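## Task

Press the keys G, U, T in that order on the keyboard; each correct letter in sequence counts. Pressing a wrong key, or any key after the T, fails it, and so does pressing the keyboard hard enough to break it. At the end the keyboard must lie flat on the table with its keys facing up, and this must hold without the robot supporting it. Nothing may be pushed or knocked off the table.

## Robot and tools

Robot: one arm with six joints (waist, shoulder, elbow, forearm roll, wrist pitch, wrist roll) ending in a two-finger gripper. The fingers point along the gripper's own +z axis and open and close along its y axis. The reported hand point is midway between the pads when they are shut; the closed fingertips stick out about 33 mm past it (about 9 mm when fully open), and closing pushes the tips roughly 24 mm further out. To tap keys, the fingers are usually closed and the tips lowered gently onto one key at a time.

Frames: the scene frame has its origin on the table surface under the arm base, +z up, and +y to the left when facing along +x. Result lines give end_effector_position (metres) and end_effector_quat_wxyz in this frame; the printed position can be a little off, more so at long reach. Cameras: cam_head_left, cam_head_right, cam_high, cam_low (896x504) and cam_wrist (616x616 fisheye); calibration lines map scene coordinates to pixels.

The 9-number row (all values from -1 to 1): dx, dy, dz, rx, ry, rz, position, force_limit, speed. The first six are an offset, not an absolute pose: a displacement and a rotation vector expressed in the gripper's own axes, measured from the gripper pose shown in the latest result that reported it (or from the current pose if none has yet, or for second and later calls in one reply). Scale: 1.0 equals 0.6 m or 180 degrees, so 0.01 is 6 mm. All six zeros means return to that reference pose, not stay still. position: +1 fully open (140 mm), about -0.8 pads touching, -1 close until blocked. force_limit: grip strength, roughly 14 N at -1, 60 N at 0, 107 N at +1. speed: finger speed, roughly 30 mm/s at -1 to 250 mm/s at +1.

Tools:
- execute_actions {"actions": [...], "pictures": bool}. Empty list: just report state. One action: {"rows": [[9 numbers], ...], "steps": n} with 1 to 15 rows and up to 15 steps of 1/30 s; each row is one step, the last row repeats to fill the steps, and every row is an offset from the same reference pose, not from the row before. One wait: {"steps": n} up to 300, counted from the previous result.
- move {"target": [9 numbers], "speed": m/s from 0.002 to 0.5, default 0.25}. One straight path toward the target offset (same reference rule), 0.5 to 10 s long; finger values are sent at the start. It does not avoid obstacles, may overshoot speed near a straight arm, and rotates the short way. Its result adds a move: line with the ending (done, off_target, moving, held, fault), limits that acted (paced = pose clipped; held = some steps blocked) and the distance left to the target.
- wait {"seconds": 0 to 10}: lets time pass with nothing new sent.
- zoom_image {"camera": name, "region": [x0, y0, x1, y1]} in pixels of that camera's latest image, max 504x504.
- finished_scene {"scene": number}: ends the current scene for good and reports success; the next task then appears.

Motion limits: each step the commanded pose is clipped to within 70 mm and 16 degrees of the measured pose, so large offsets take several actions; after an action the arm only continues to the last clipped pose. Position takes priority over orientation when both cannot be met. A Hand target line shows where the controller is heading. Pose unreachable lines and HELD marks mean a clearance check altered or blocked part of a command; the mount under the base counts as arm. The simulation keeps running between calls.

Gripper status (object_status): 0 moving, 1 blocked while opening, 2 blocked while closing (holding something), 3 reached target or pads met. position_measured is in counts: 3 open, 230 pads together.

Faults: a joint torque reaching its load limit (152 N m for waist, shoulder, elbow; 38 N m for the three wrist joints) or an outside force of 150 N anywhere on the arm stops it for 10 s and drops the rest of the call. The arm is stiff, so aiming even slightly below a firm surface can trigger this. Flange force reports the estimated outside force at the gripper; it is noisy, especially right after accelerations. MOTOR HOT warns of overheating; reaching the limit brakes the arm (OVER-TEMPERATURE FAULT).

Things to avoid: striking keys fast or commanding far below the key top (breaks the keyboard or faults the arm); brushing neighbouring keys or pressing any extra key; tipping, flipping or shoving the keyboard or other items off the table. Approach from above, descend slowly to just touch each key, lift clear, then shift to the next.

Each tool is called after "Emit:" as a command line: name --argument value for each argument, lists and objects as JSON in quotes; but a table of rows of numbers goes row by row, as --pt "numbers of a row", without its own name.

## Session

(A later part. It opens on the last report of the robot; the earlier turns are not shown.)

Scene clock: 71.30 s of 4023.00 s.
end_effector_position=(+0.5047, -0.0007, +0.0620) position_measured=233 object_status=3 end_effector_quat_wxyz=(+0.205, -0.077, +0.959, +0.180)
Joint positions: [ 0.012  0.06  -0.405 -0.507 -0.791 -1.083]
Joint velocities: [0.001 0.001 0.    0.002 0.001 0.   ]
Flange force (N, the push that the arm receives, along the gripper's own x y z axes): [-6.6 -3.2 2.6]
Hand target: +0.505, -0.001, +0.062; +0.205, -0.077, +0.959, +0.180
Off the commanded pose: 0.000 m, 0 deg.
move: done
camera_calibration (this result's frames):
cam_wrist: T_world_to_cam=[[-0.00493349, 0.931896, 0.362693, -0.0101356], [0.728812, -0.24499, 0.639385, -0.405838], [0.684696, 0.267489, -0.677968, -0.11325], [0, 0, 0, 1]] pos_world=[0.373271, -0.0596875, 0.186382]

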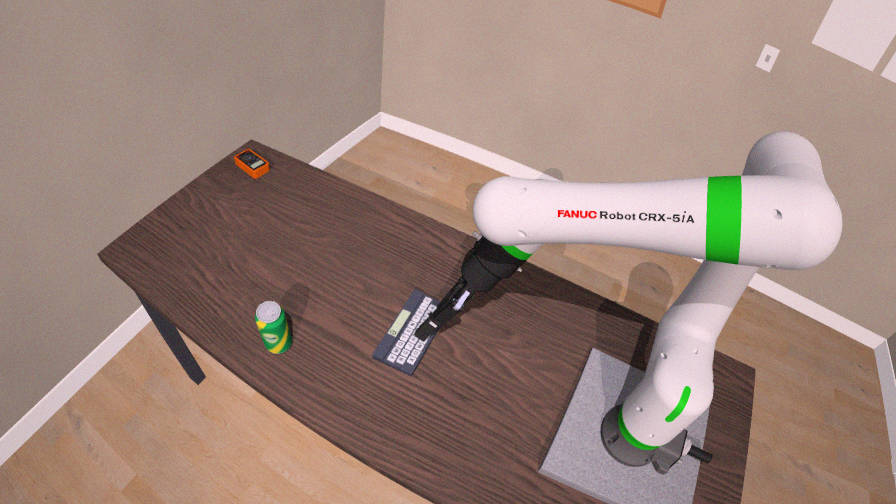

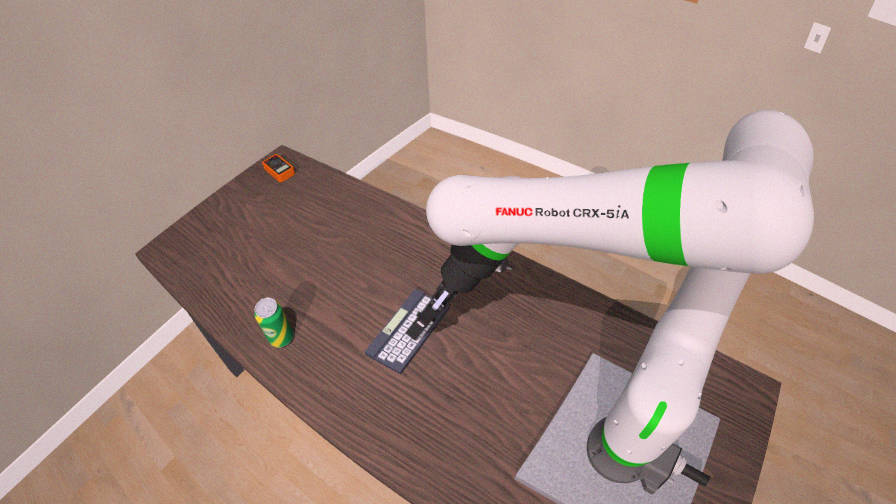

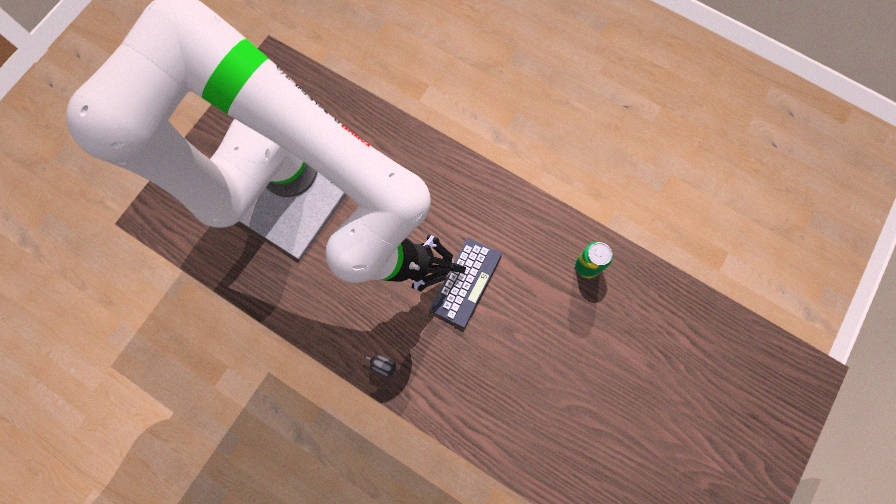

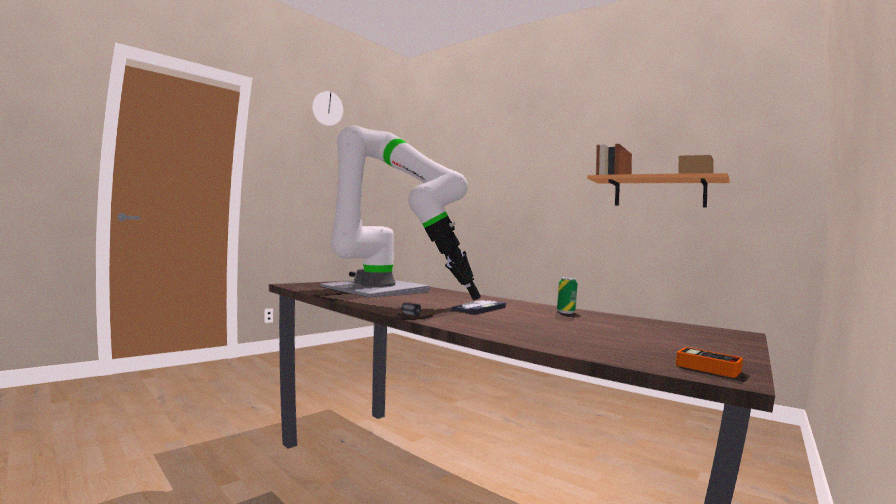

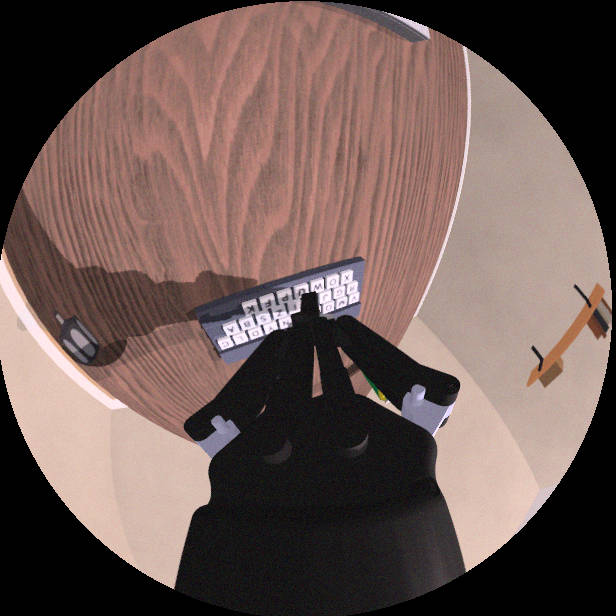

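Emit:
move --target '[0.00351, -0.002615, 0.007095, 0, 0, 0, -1, 0, 0]' --speed 0.01

Emit:
move --target '[0.001474, -0.001098, 0.00298, 0, 0, 0, -1, 0, 0]' --speed 0.004

Emit:
zoom_image --camera "cam_wrist" --region '[260, 240, 360, 330]'

Emit:
zoom_image --camera "cam_head_left" --region '[370, 290, 450, 380]'

Scene clock: 73.87 s of 4023.00 s.
end_effector_position=(+0.5047, -0.0007, +0.0570) position_measured=233 object_status=3 end_effector_quat_wxyz=(+0.205, -0.077, +0.959, +0.180)
Joint positions: [ 0.011  0.068 -0.409 -0.514 -0.782 -1.073]
Joint velocities: [ 0.    -0.001 -0.    -0.001  0.    -0.   ]
Flange force (N, the push that the arm receives, along the gripper's own x y z axes): [-5.6 -3.6 3.3]
Hand target: +0.505, -0.001, +0.057; +0.205, -0.077, +0.959, +0.180
Off the commanded pose: 0.000 m, 0 deg.
move: done
camera_calibration (this result's frames):
cam_wrist: T_world_to_cam=[[-0.00492922, 0.931894, 0.362696, -0.00832111], [0.728799, -0.245, 0.639396, -0.402646], [0.68471, 0.267484, -0.677956, -0.116653], [0, 0, 0, 1]] pos_world=[0.37328, -0.0596909, 0.181382]

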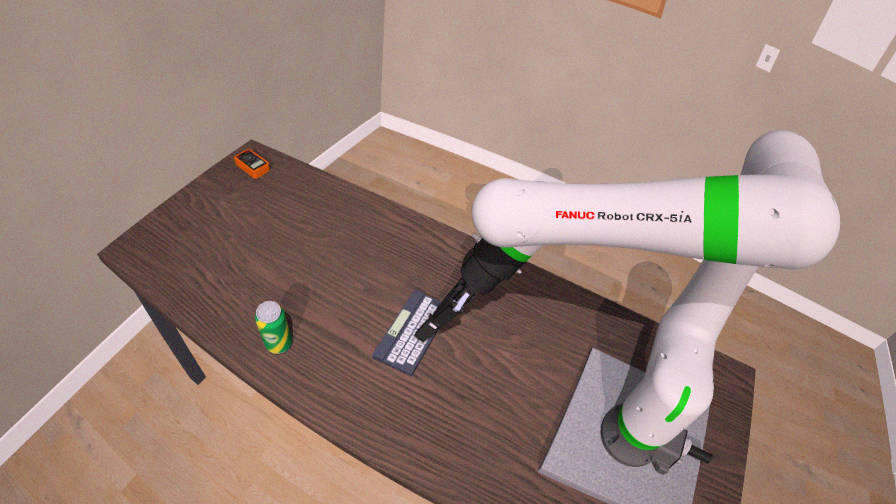

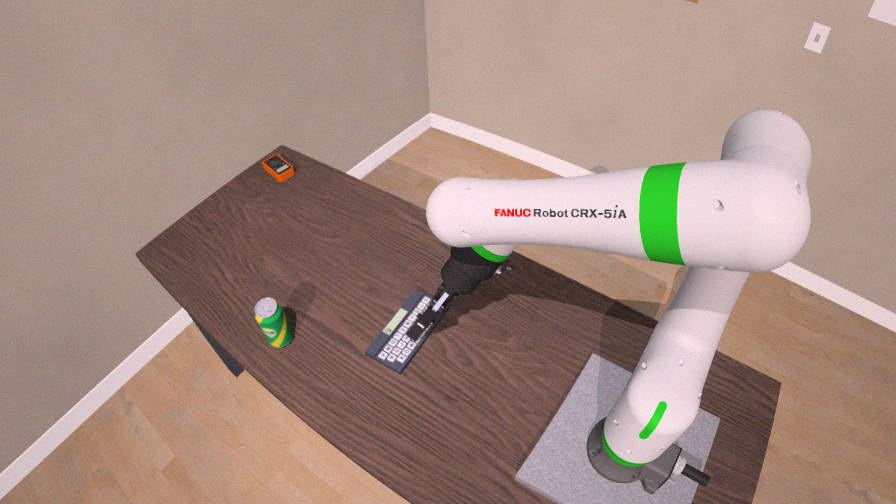

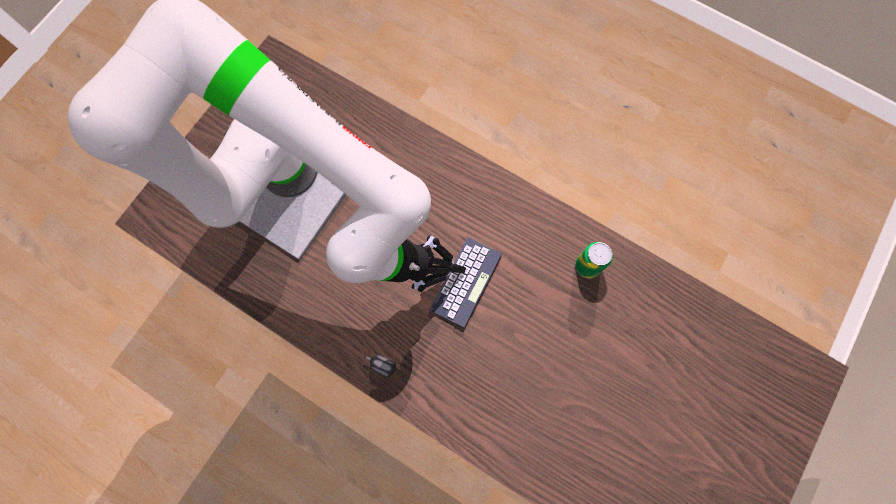

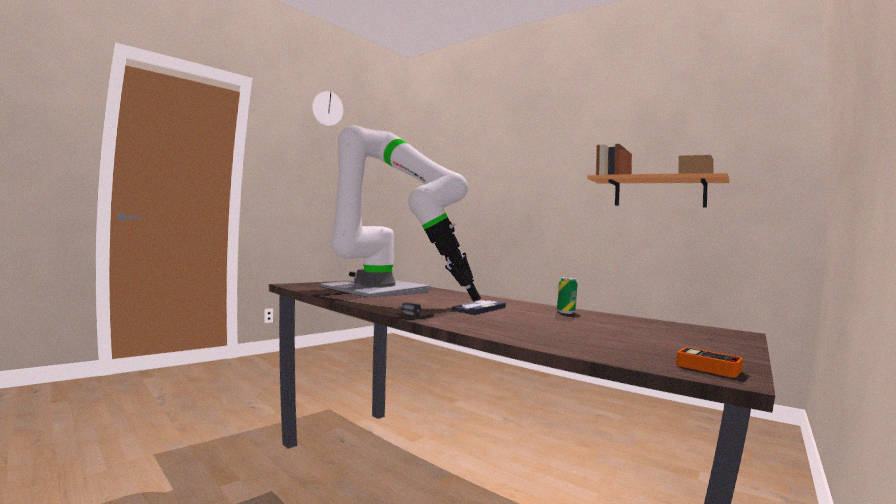

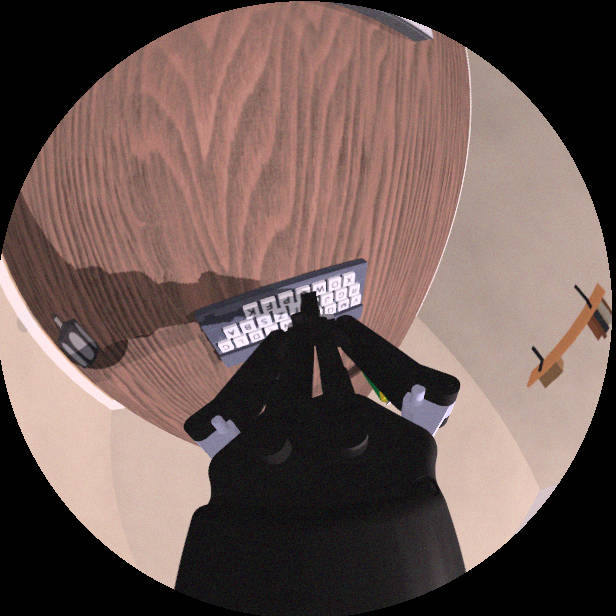

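Scene clock: 74.60 s of 4023.00 s.
end_effector_position=(+0.5047, -0.0007, +0.0549) position_measured=233 object_status=3 end_effector_quat_wxyz=(+0.205, -0.077, +0.959, +0.180)
Joint positions: [ 0.01   0.072 -0.41  -0.516 -0.778 -1.069]
Joint velocities: [ 0.001 -0.    -0.    -0.     0.001  0.001]
Flange force (N, the push that the arm receives, along the gripper's own x y z axes): [-5.3 -3.4 3.1]
Hand target: +0.505, -0.001, +0.055; +0.205, -0.077, +0.959, +0.180
Off the commanded pose: 0.000 m, 0 deg.
move: done
camera_calibration (this result's frames):
cam_wrist: T_world_to_cam=[[-0.00492764, 0.931894, 0.362698, -0.00755914], [0.728793, -0.245004, 0.639401, -0.401305], [0.684716, 0.267482, -0.67795, -0.118083], [0, 0, 0, 1]] pos_world=[0.373284, -0.0596921, 0.179282]

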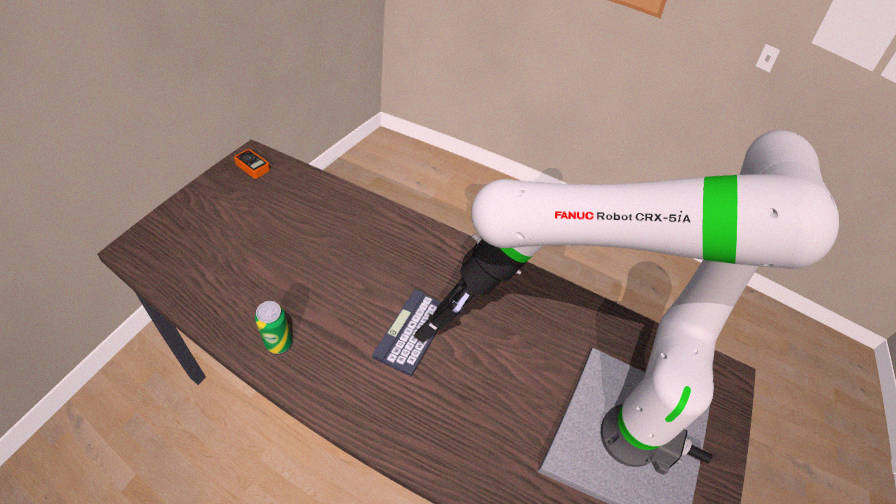

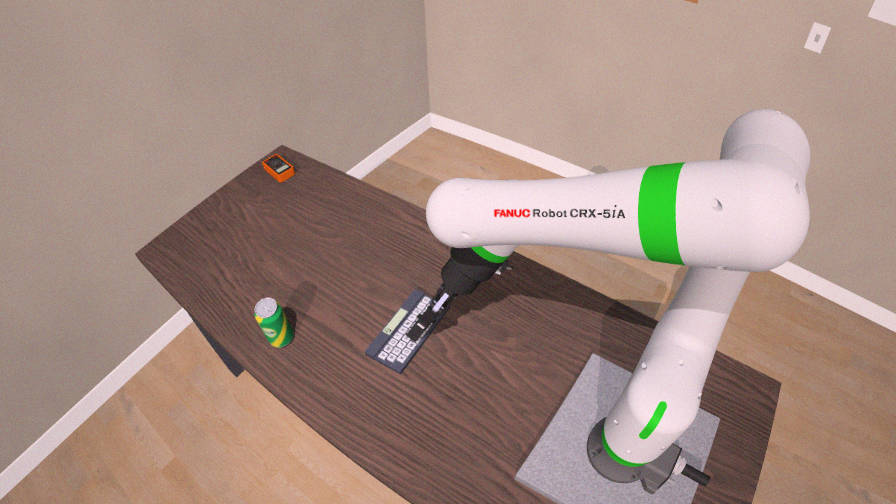

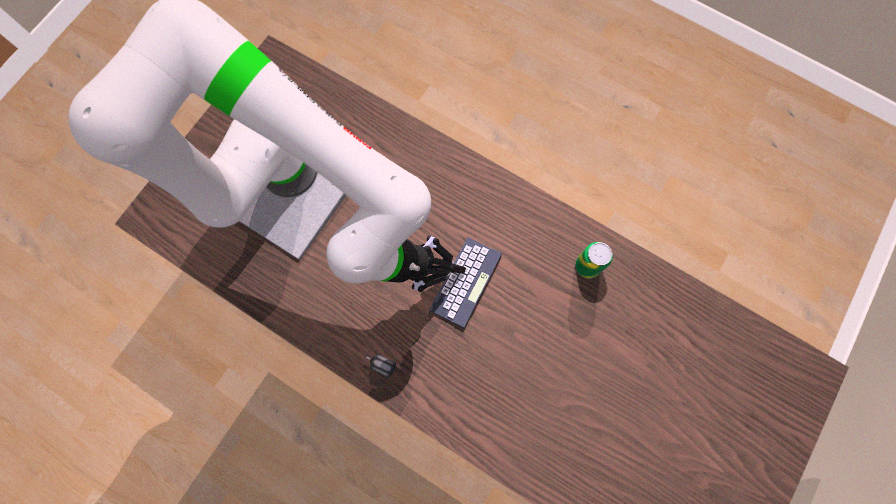

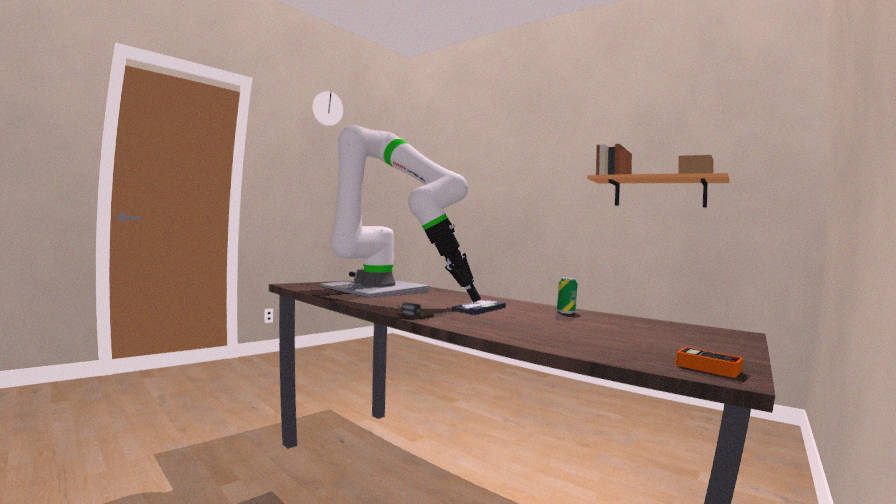

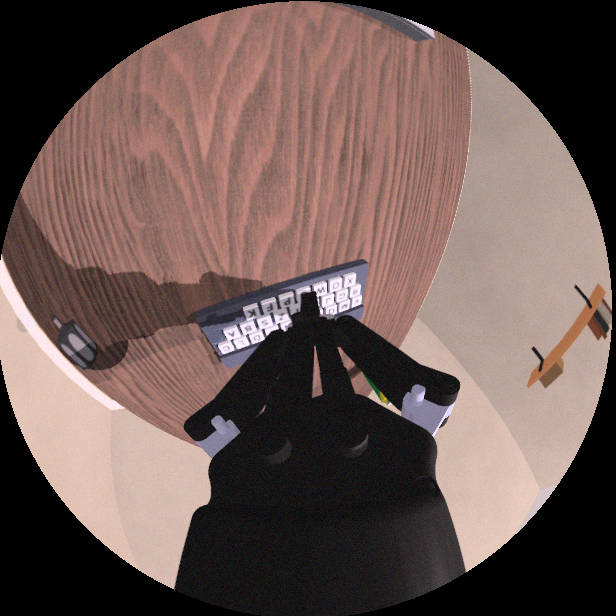

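Region (260, 240, 360, 330) of cam_wrist's 616x616 image, scaled by 5.040, with more detail than that image has; it fills the top 454 rows of this view, and the rest is white.

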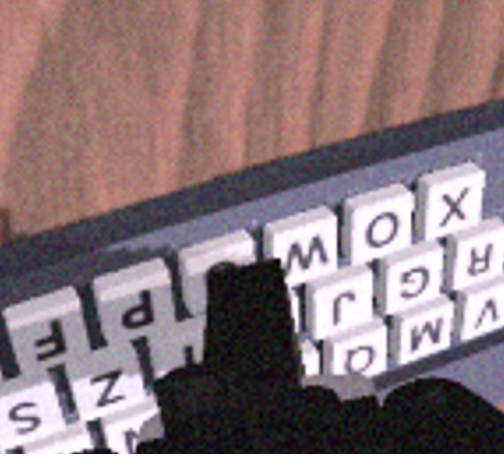

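Region (370, 290, 450, 380) of cam_head_left's 896x504 image, scaled by 5.600, with more detail than that image has.

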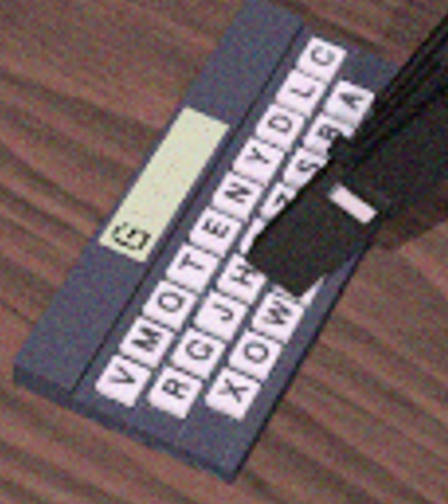

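Emit:
move --target '[0.000702, -0.000523, 0.001419, 0, 0, 0, -1, 0, 0]' --speed 0.003

Emit:
zoom_image --camera "cam_head_left" --region '[370, 290, 450, 380]'

Scene clock: 76.30 s of 4023.00 s.
end_effector_position=(+0.5047, -0.0007, +0.0539) position_measured=233 object_status=3 end_effector_quat_wxyz=(+0.205, -0.077, +0.959, +0.180)
Joint positions: [ 0.01   0.073 -0.411 -0.518 -0.776 -1.067]
Joint velocities: [-0.  0. -0. -0. -0.  0.]
Flange force (N, the push that the arm receives, along the gripper's own x y z axes): [-5.3 -2.3 2.6]
Hand target: +0.505, -0.001, +0.054; +0.205, -0.077, +0.959, +0.180
Off the commanded pose: 0.000 m, 0 deg.
move: done
camera_calibration (this result's frames):
cam_wrist: T_world_to_cam=[[-0.00492692, 0.931894, 0.362698, -0.00719616], [0.72879, -0.245006, 0.639404, -0.400667], [0.684719, 0.267481, -0.677948, -0.118763], [0, 0, 0, 1]] pos_world=[0.373286, -0.0596928, 0.178282]

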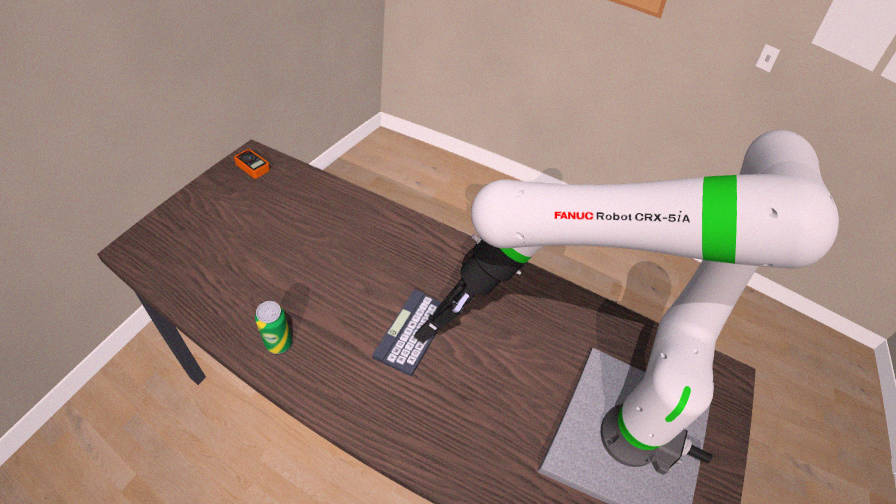

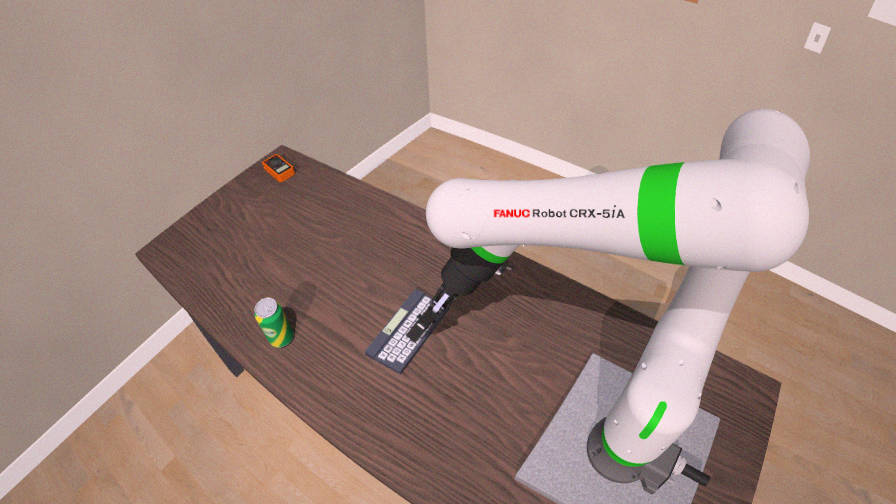

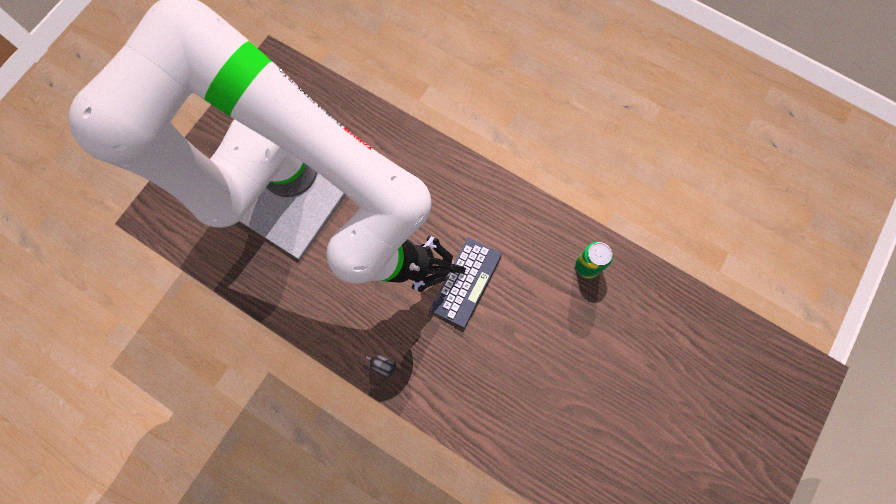

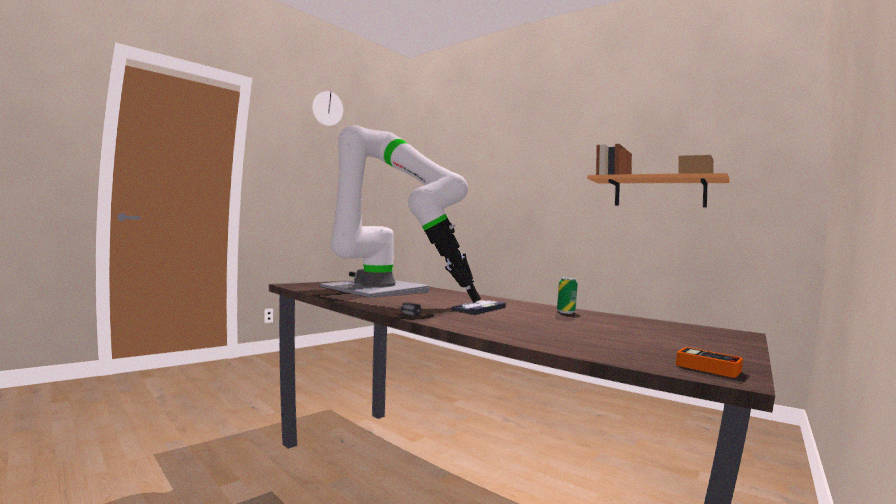

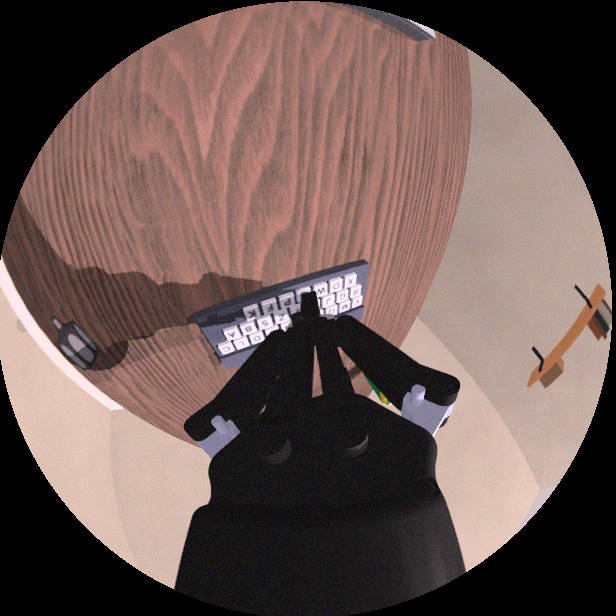

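Region (370, 290, 450, 380) of cam_head_left's 896x504 image, scaled by 5.600, with more detail than that image has.

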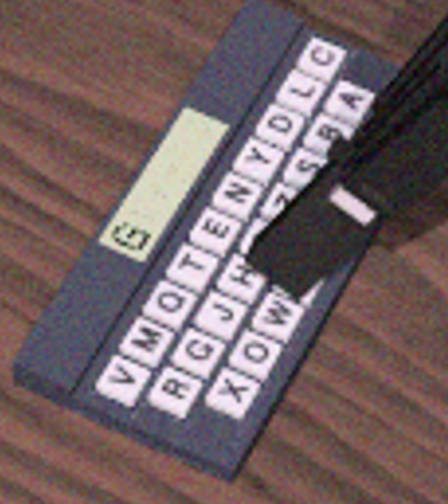

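Emit:
move --target '[0.000491, -0.000366, 0.000993, 0, 0, 0, -1, 0, 0]' --speed 0.003

Emit:
zoom_image --camera "cam_head_left" --region '[370, 290, 450, 380]'

Scene clock: 78.17 s of 4023.00 s.
end_effector_position=(+0.5047, -0.0007, +0.0532) position_measured=233 object_status=3 end_effector_quat_wxyz=(+0.205, -0.077, +0.959, +0.180)
Joint positions: [ 0.009  0.074 -0.411 -0.519 -0.775 -1.066]
Joint velocities: [ 0.001 -0.     0.    -0.     0.     0.001]
Flange force (N, the push that the arm receives, along the gripper's own x y z axes): [-5.6 -3.0 2.5]
Hand target: +0.505, -0.001, +0.053; +0.205, -0.077, +0.959, +0.180
Off the commanded pose: 0.000 m, 0 deg.
move: done
camera_calibration (this result's frames):
cam_wrist: T_world_to_cam=[[-0.00492652, 0.931893, 0.362699, -0.00694216], [0.728788, -0.245008, 0.639406, -0.40022], [0.684722, 0.26748, -0.677946, -0.11924], [0, 0, 0, 1]] pos_world=[0.373288, -0.0596933, 0.177583]

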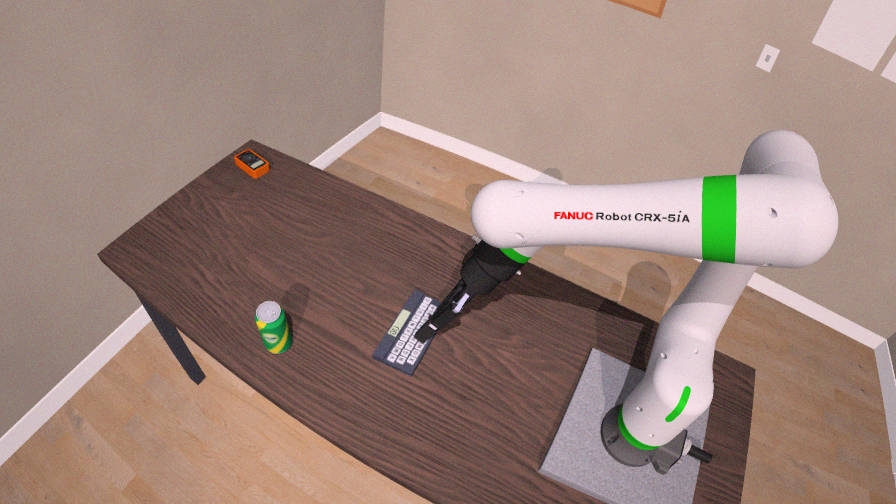

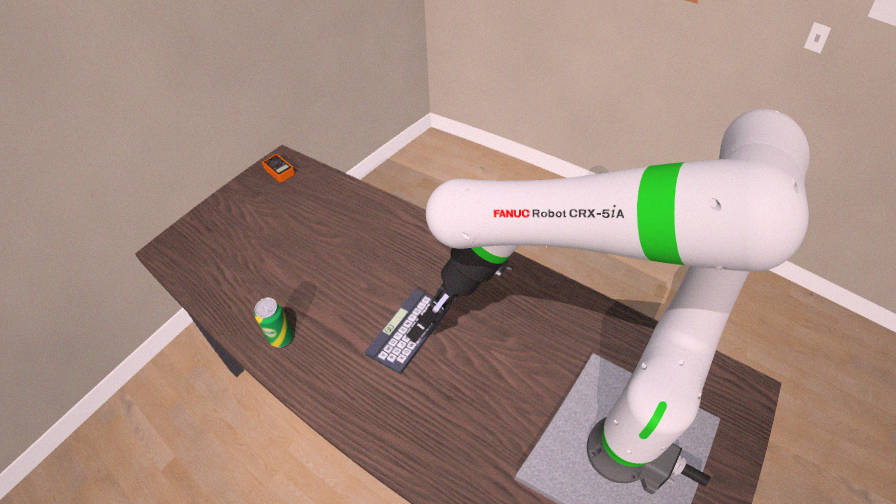

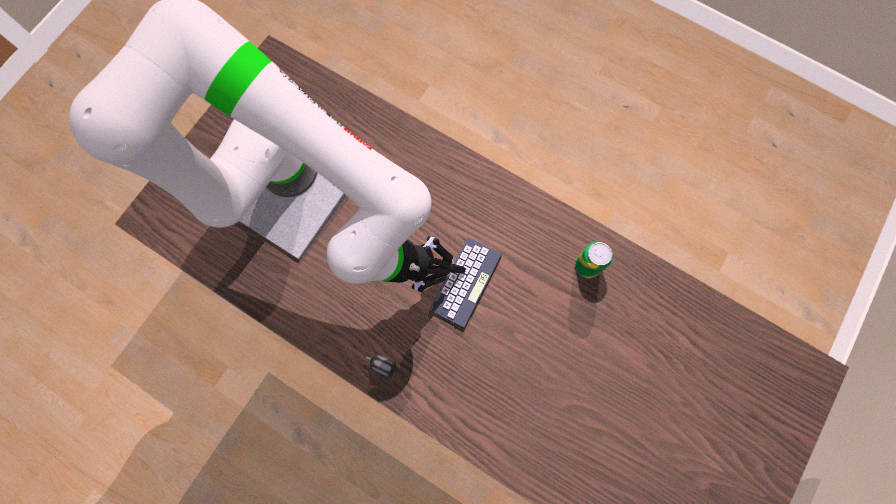

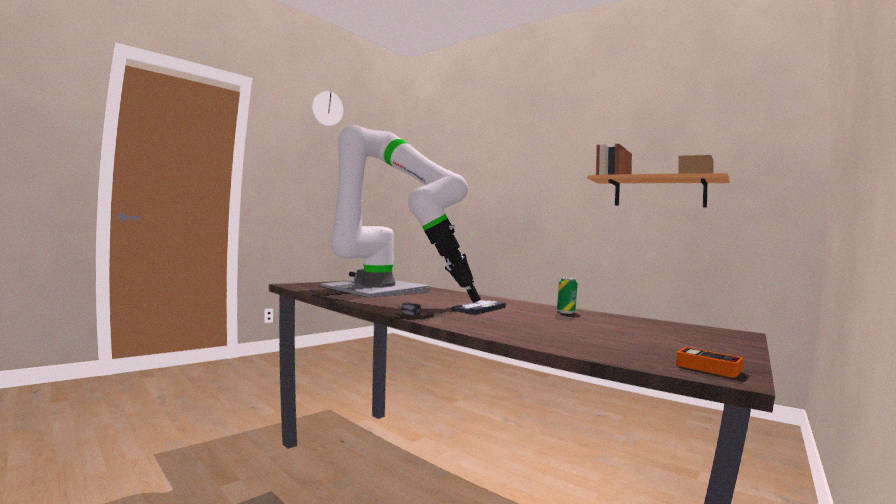

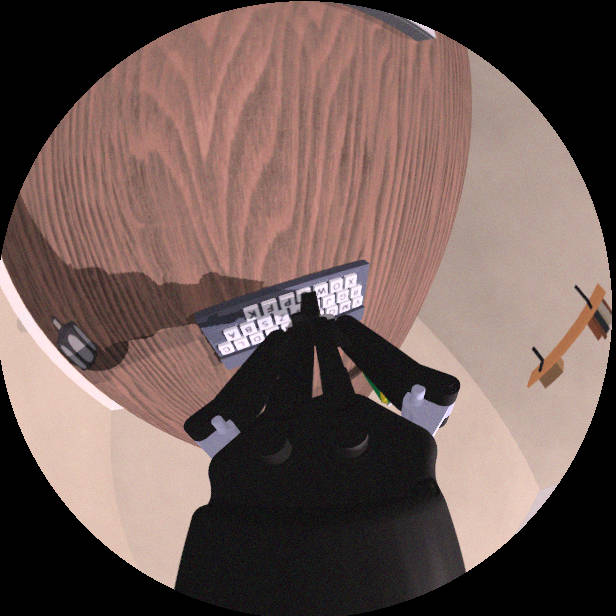

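Region (370, 290, 450, 380) of cam_head_left's 896x504 image, scaled by 5.600, with more detail than that image has.

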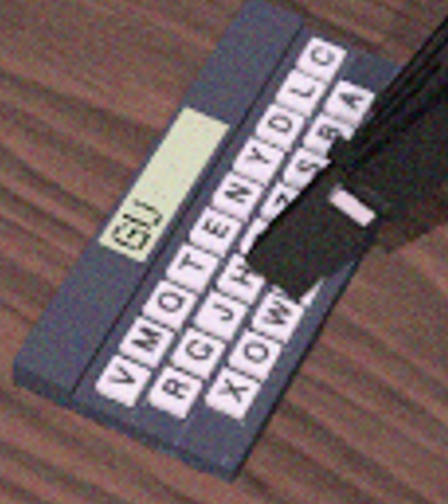

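Emit:
move --target '[-0.006178, 0.004602, -0.012487, 0, 0, 0, -1, 0, 0]' --speed 0.02

Emit:
move --target '[-0.0599, 0.01321, 0.03455, 0, 0, 0, -1, 0, 0]' --speed 0.06

Emit:
zoom_image --camera "cam_wrist" --region '[260, 240, 360, 330]'

Scene clock: 82.90 s of 4023.00 s.
end_effector_position=(+0.5047, -0.0007, +0.0620) position_measured=233 object_status=3 end_effector_quat_wxyz=(+0.205, -0.077, +0.959, +0.180)
Joint positions: [ 0.012  0.06  -0.405 -0.507 -0.791 -1.083]
Joint velocities: [-0.001 -0.     0.    -0.001  0.    -0.002]
Flange force (N, the push that the arm receives, along the gripper's own x y z axes): [-5.2 -4.0 3.4]
Hand target: +0.505, -0.001, +0.062; +0.205, -0.077, +0.959, +0.180
Off the commanded pose: 0.000 m, 0 deg.
After step 90, 1.03 s passed at rest.
move: done
camera_calibration (this result's frames):
cam_wrist: T_world_to_cam=[[-0.00492698, 0.931895, 0.362694, -0.0101361], [0.728811, -0.244995, 0.639384, -0.405838], [0.684697, 0.267486, -0.677969, -0.11325], [0, 0, 0, 1]] pos_world=[0.373271, -0.0596897, 0.186382]

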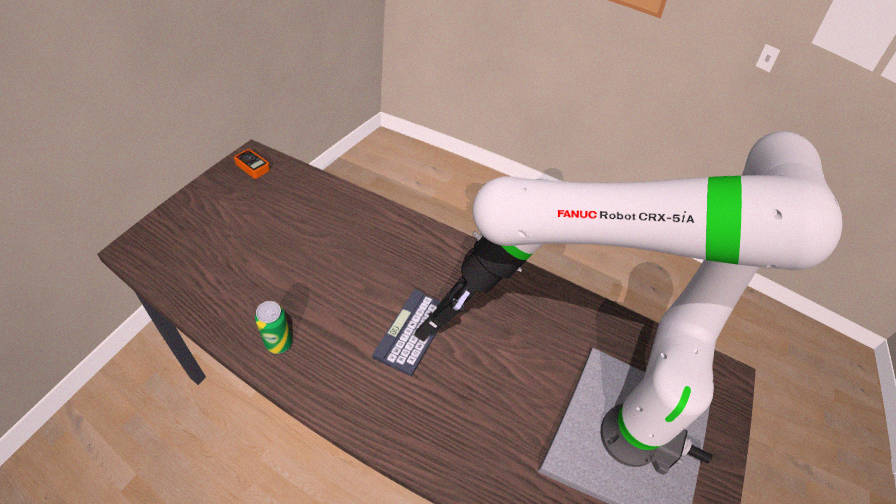

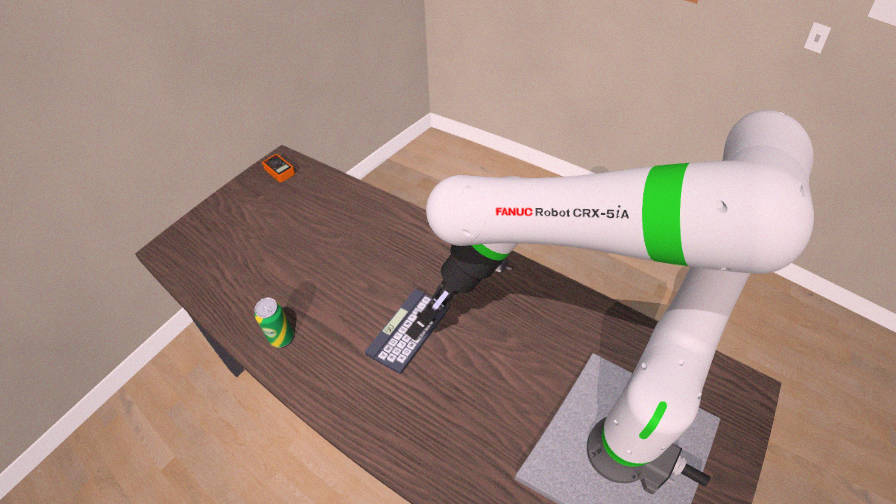

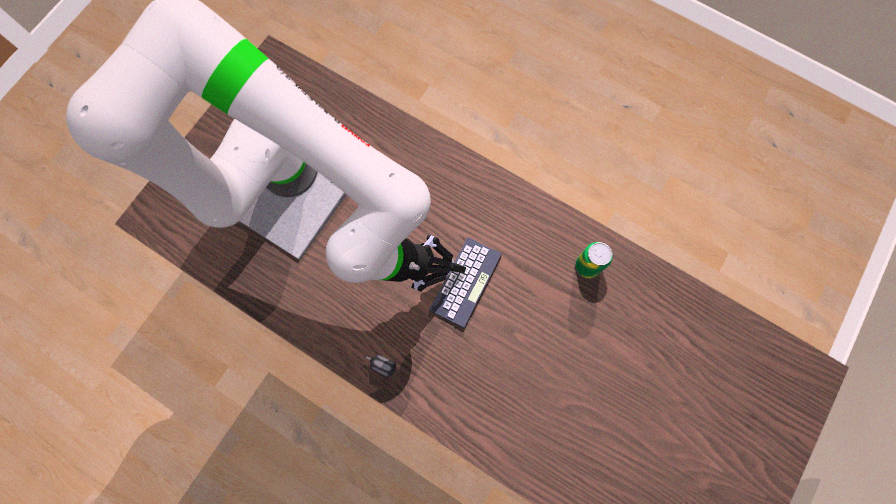

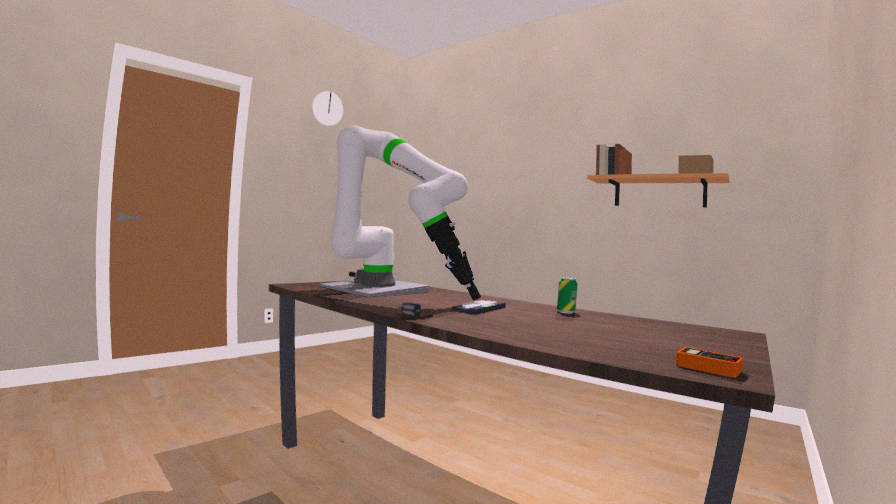

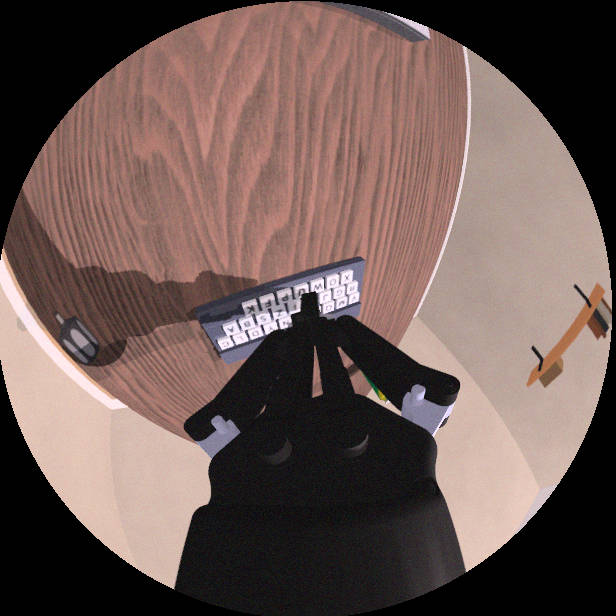

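Scene clock: 83.87 s of 4023.00 s.
end_effector_position=(+0.5430, +0.0171, +0.0619) position_measured=233 object_status=3 end_effector_quat_wxyz=(+0.205, -0.077, +0.959, +0.180)
Joint positions: [ 0.059  0.138 -0.326 -0.491 -0.772 -1.136]
Joint velocities: [-0.002  0.     0.    -0.    -0.     0.001]
Flange force (N, the push that the arm receives, along the gripper's own x y z axes): [-6.2 -1.1 3.7]
Hand target: +0.543, +0.017, +0.062; +0.205, -0.077, +0.959, +0.180
Off the commanded pose: 0.000 m, 0 deg.
move: done
camera_calibration (this result's frames):
cam_wrist: T_world_to_cam=[[-0.0048706, 0.93186, 0.362786, -0.0265162], [0.728861, -0.245077, 0.639296, -0.429375], [0.684645, 0.267535, -0.678002, -0.144226], [0, 0, 0, 1]] pos_world=[0.411569, -0.0419351, 0.186331]

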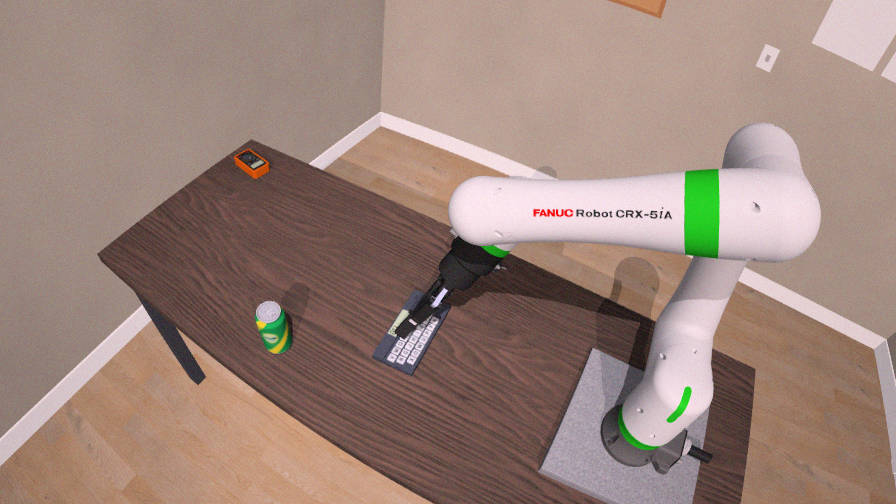

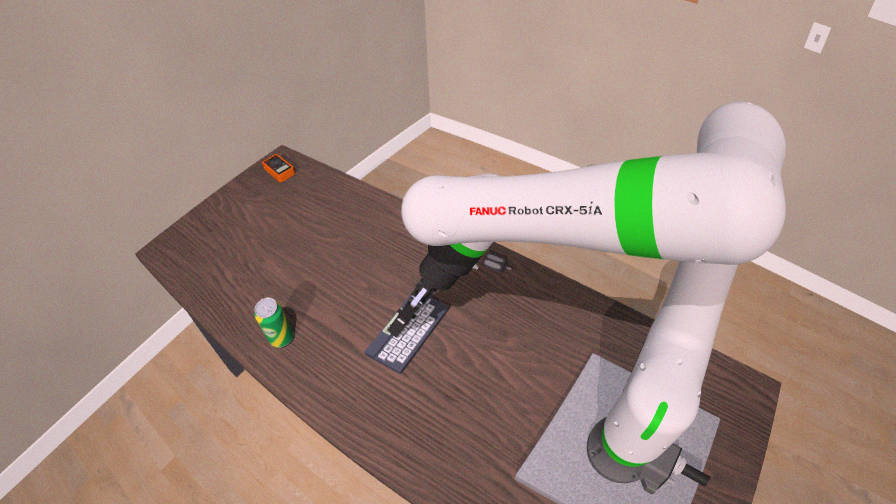

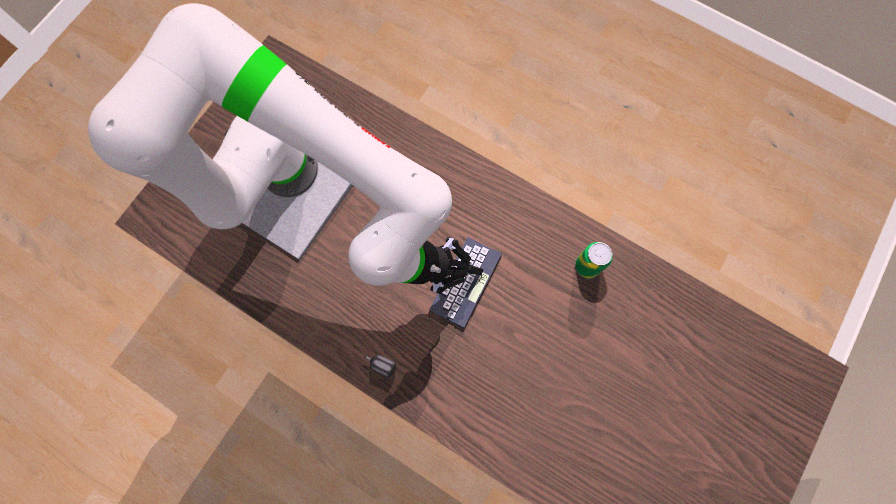

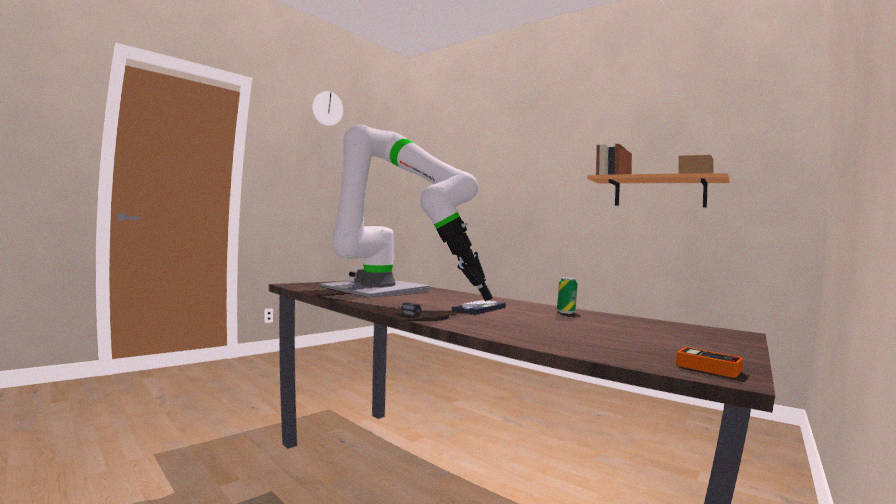

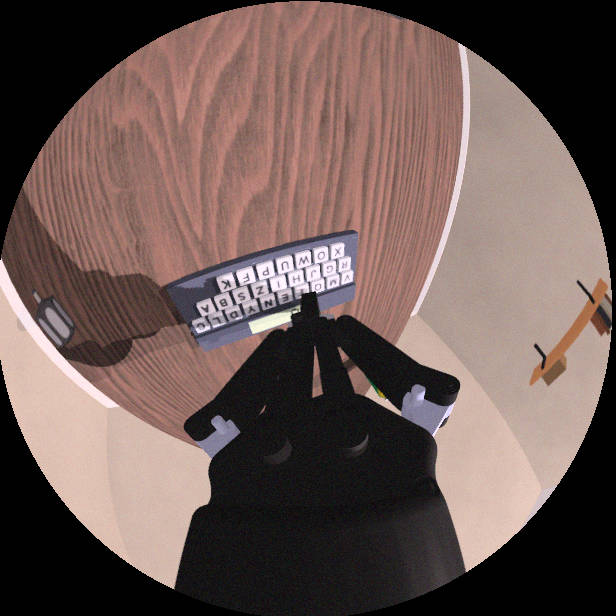

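Region (260, 240, 360, 330) of cam_wrist's 616x616 image, scaled by 5.040, with more detail than that image has; it fills the top 454 rows of this view, and the rest is white.

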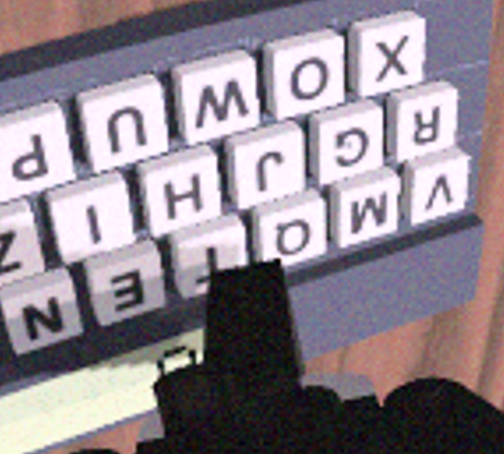

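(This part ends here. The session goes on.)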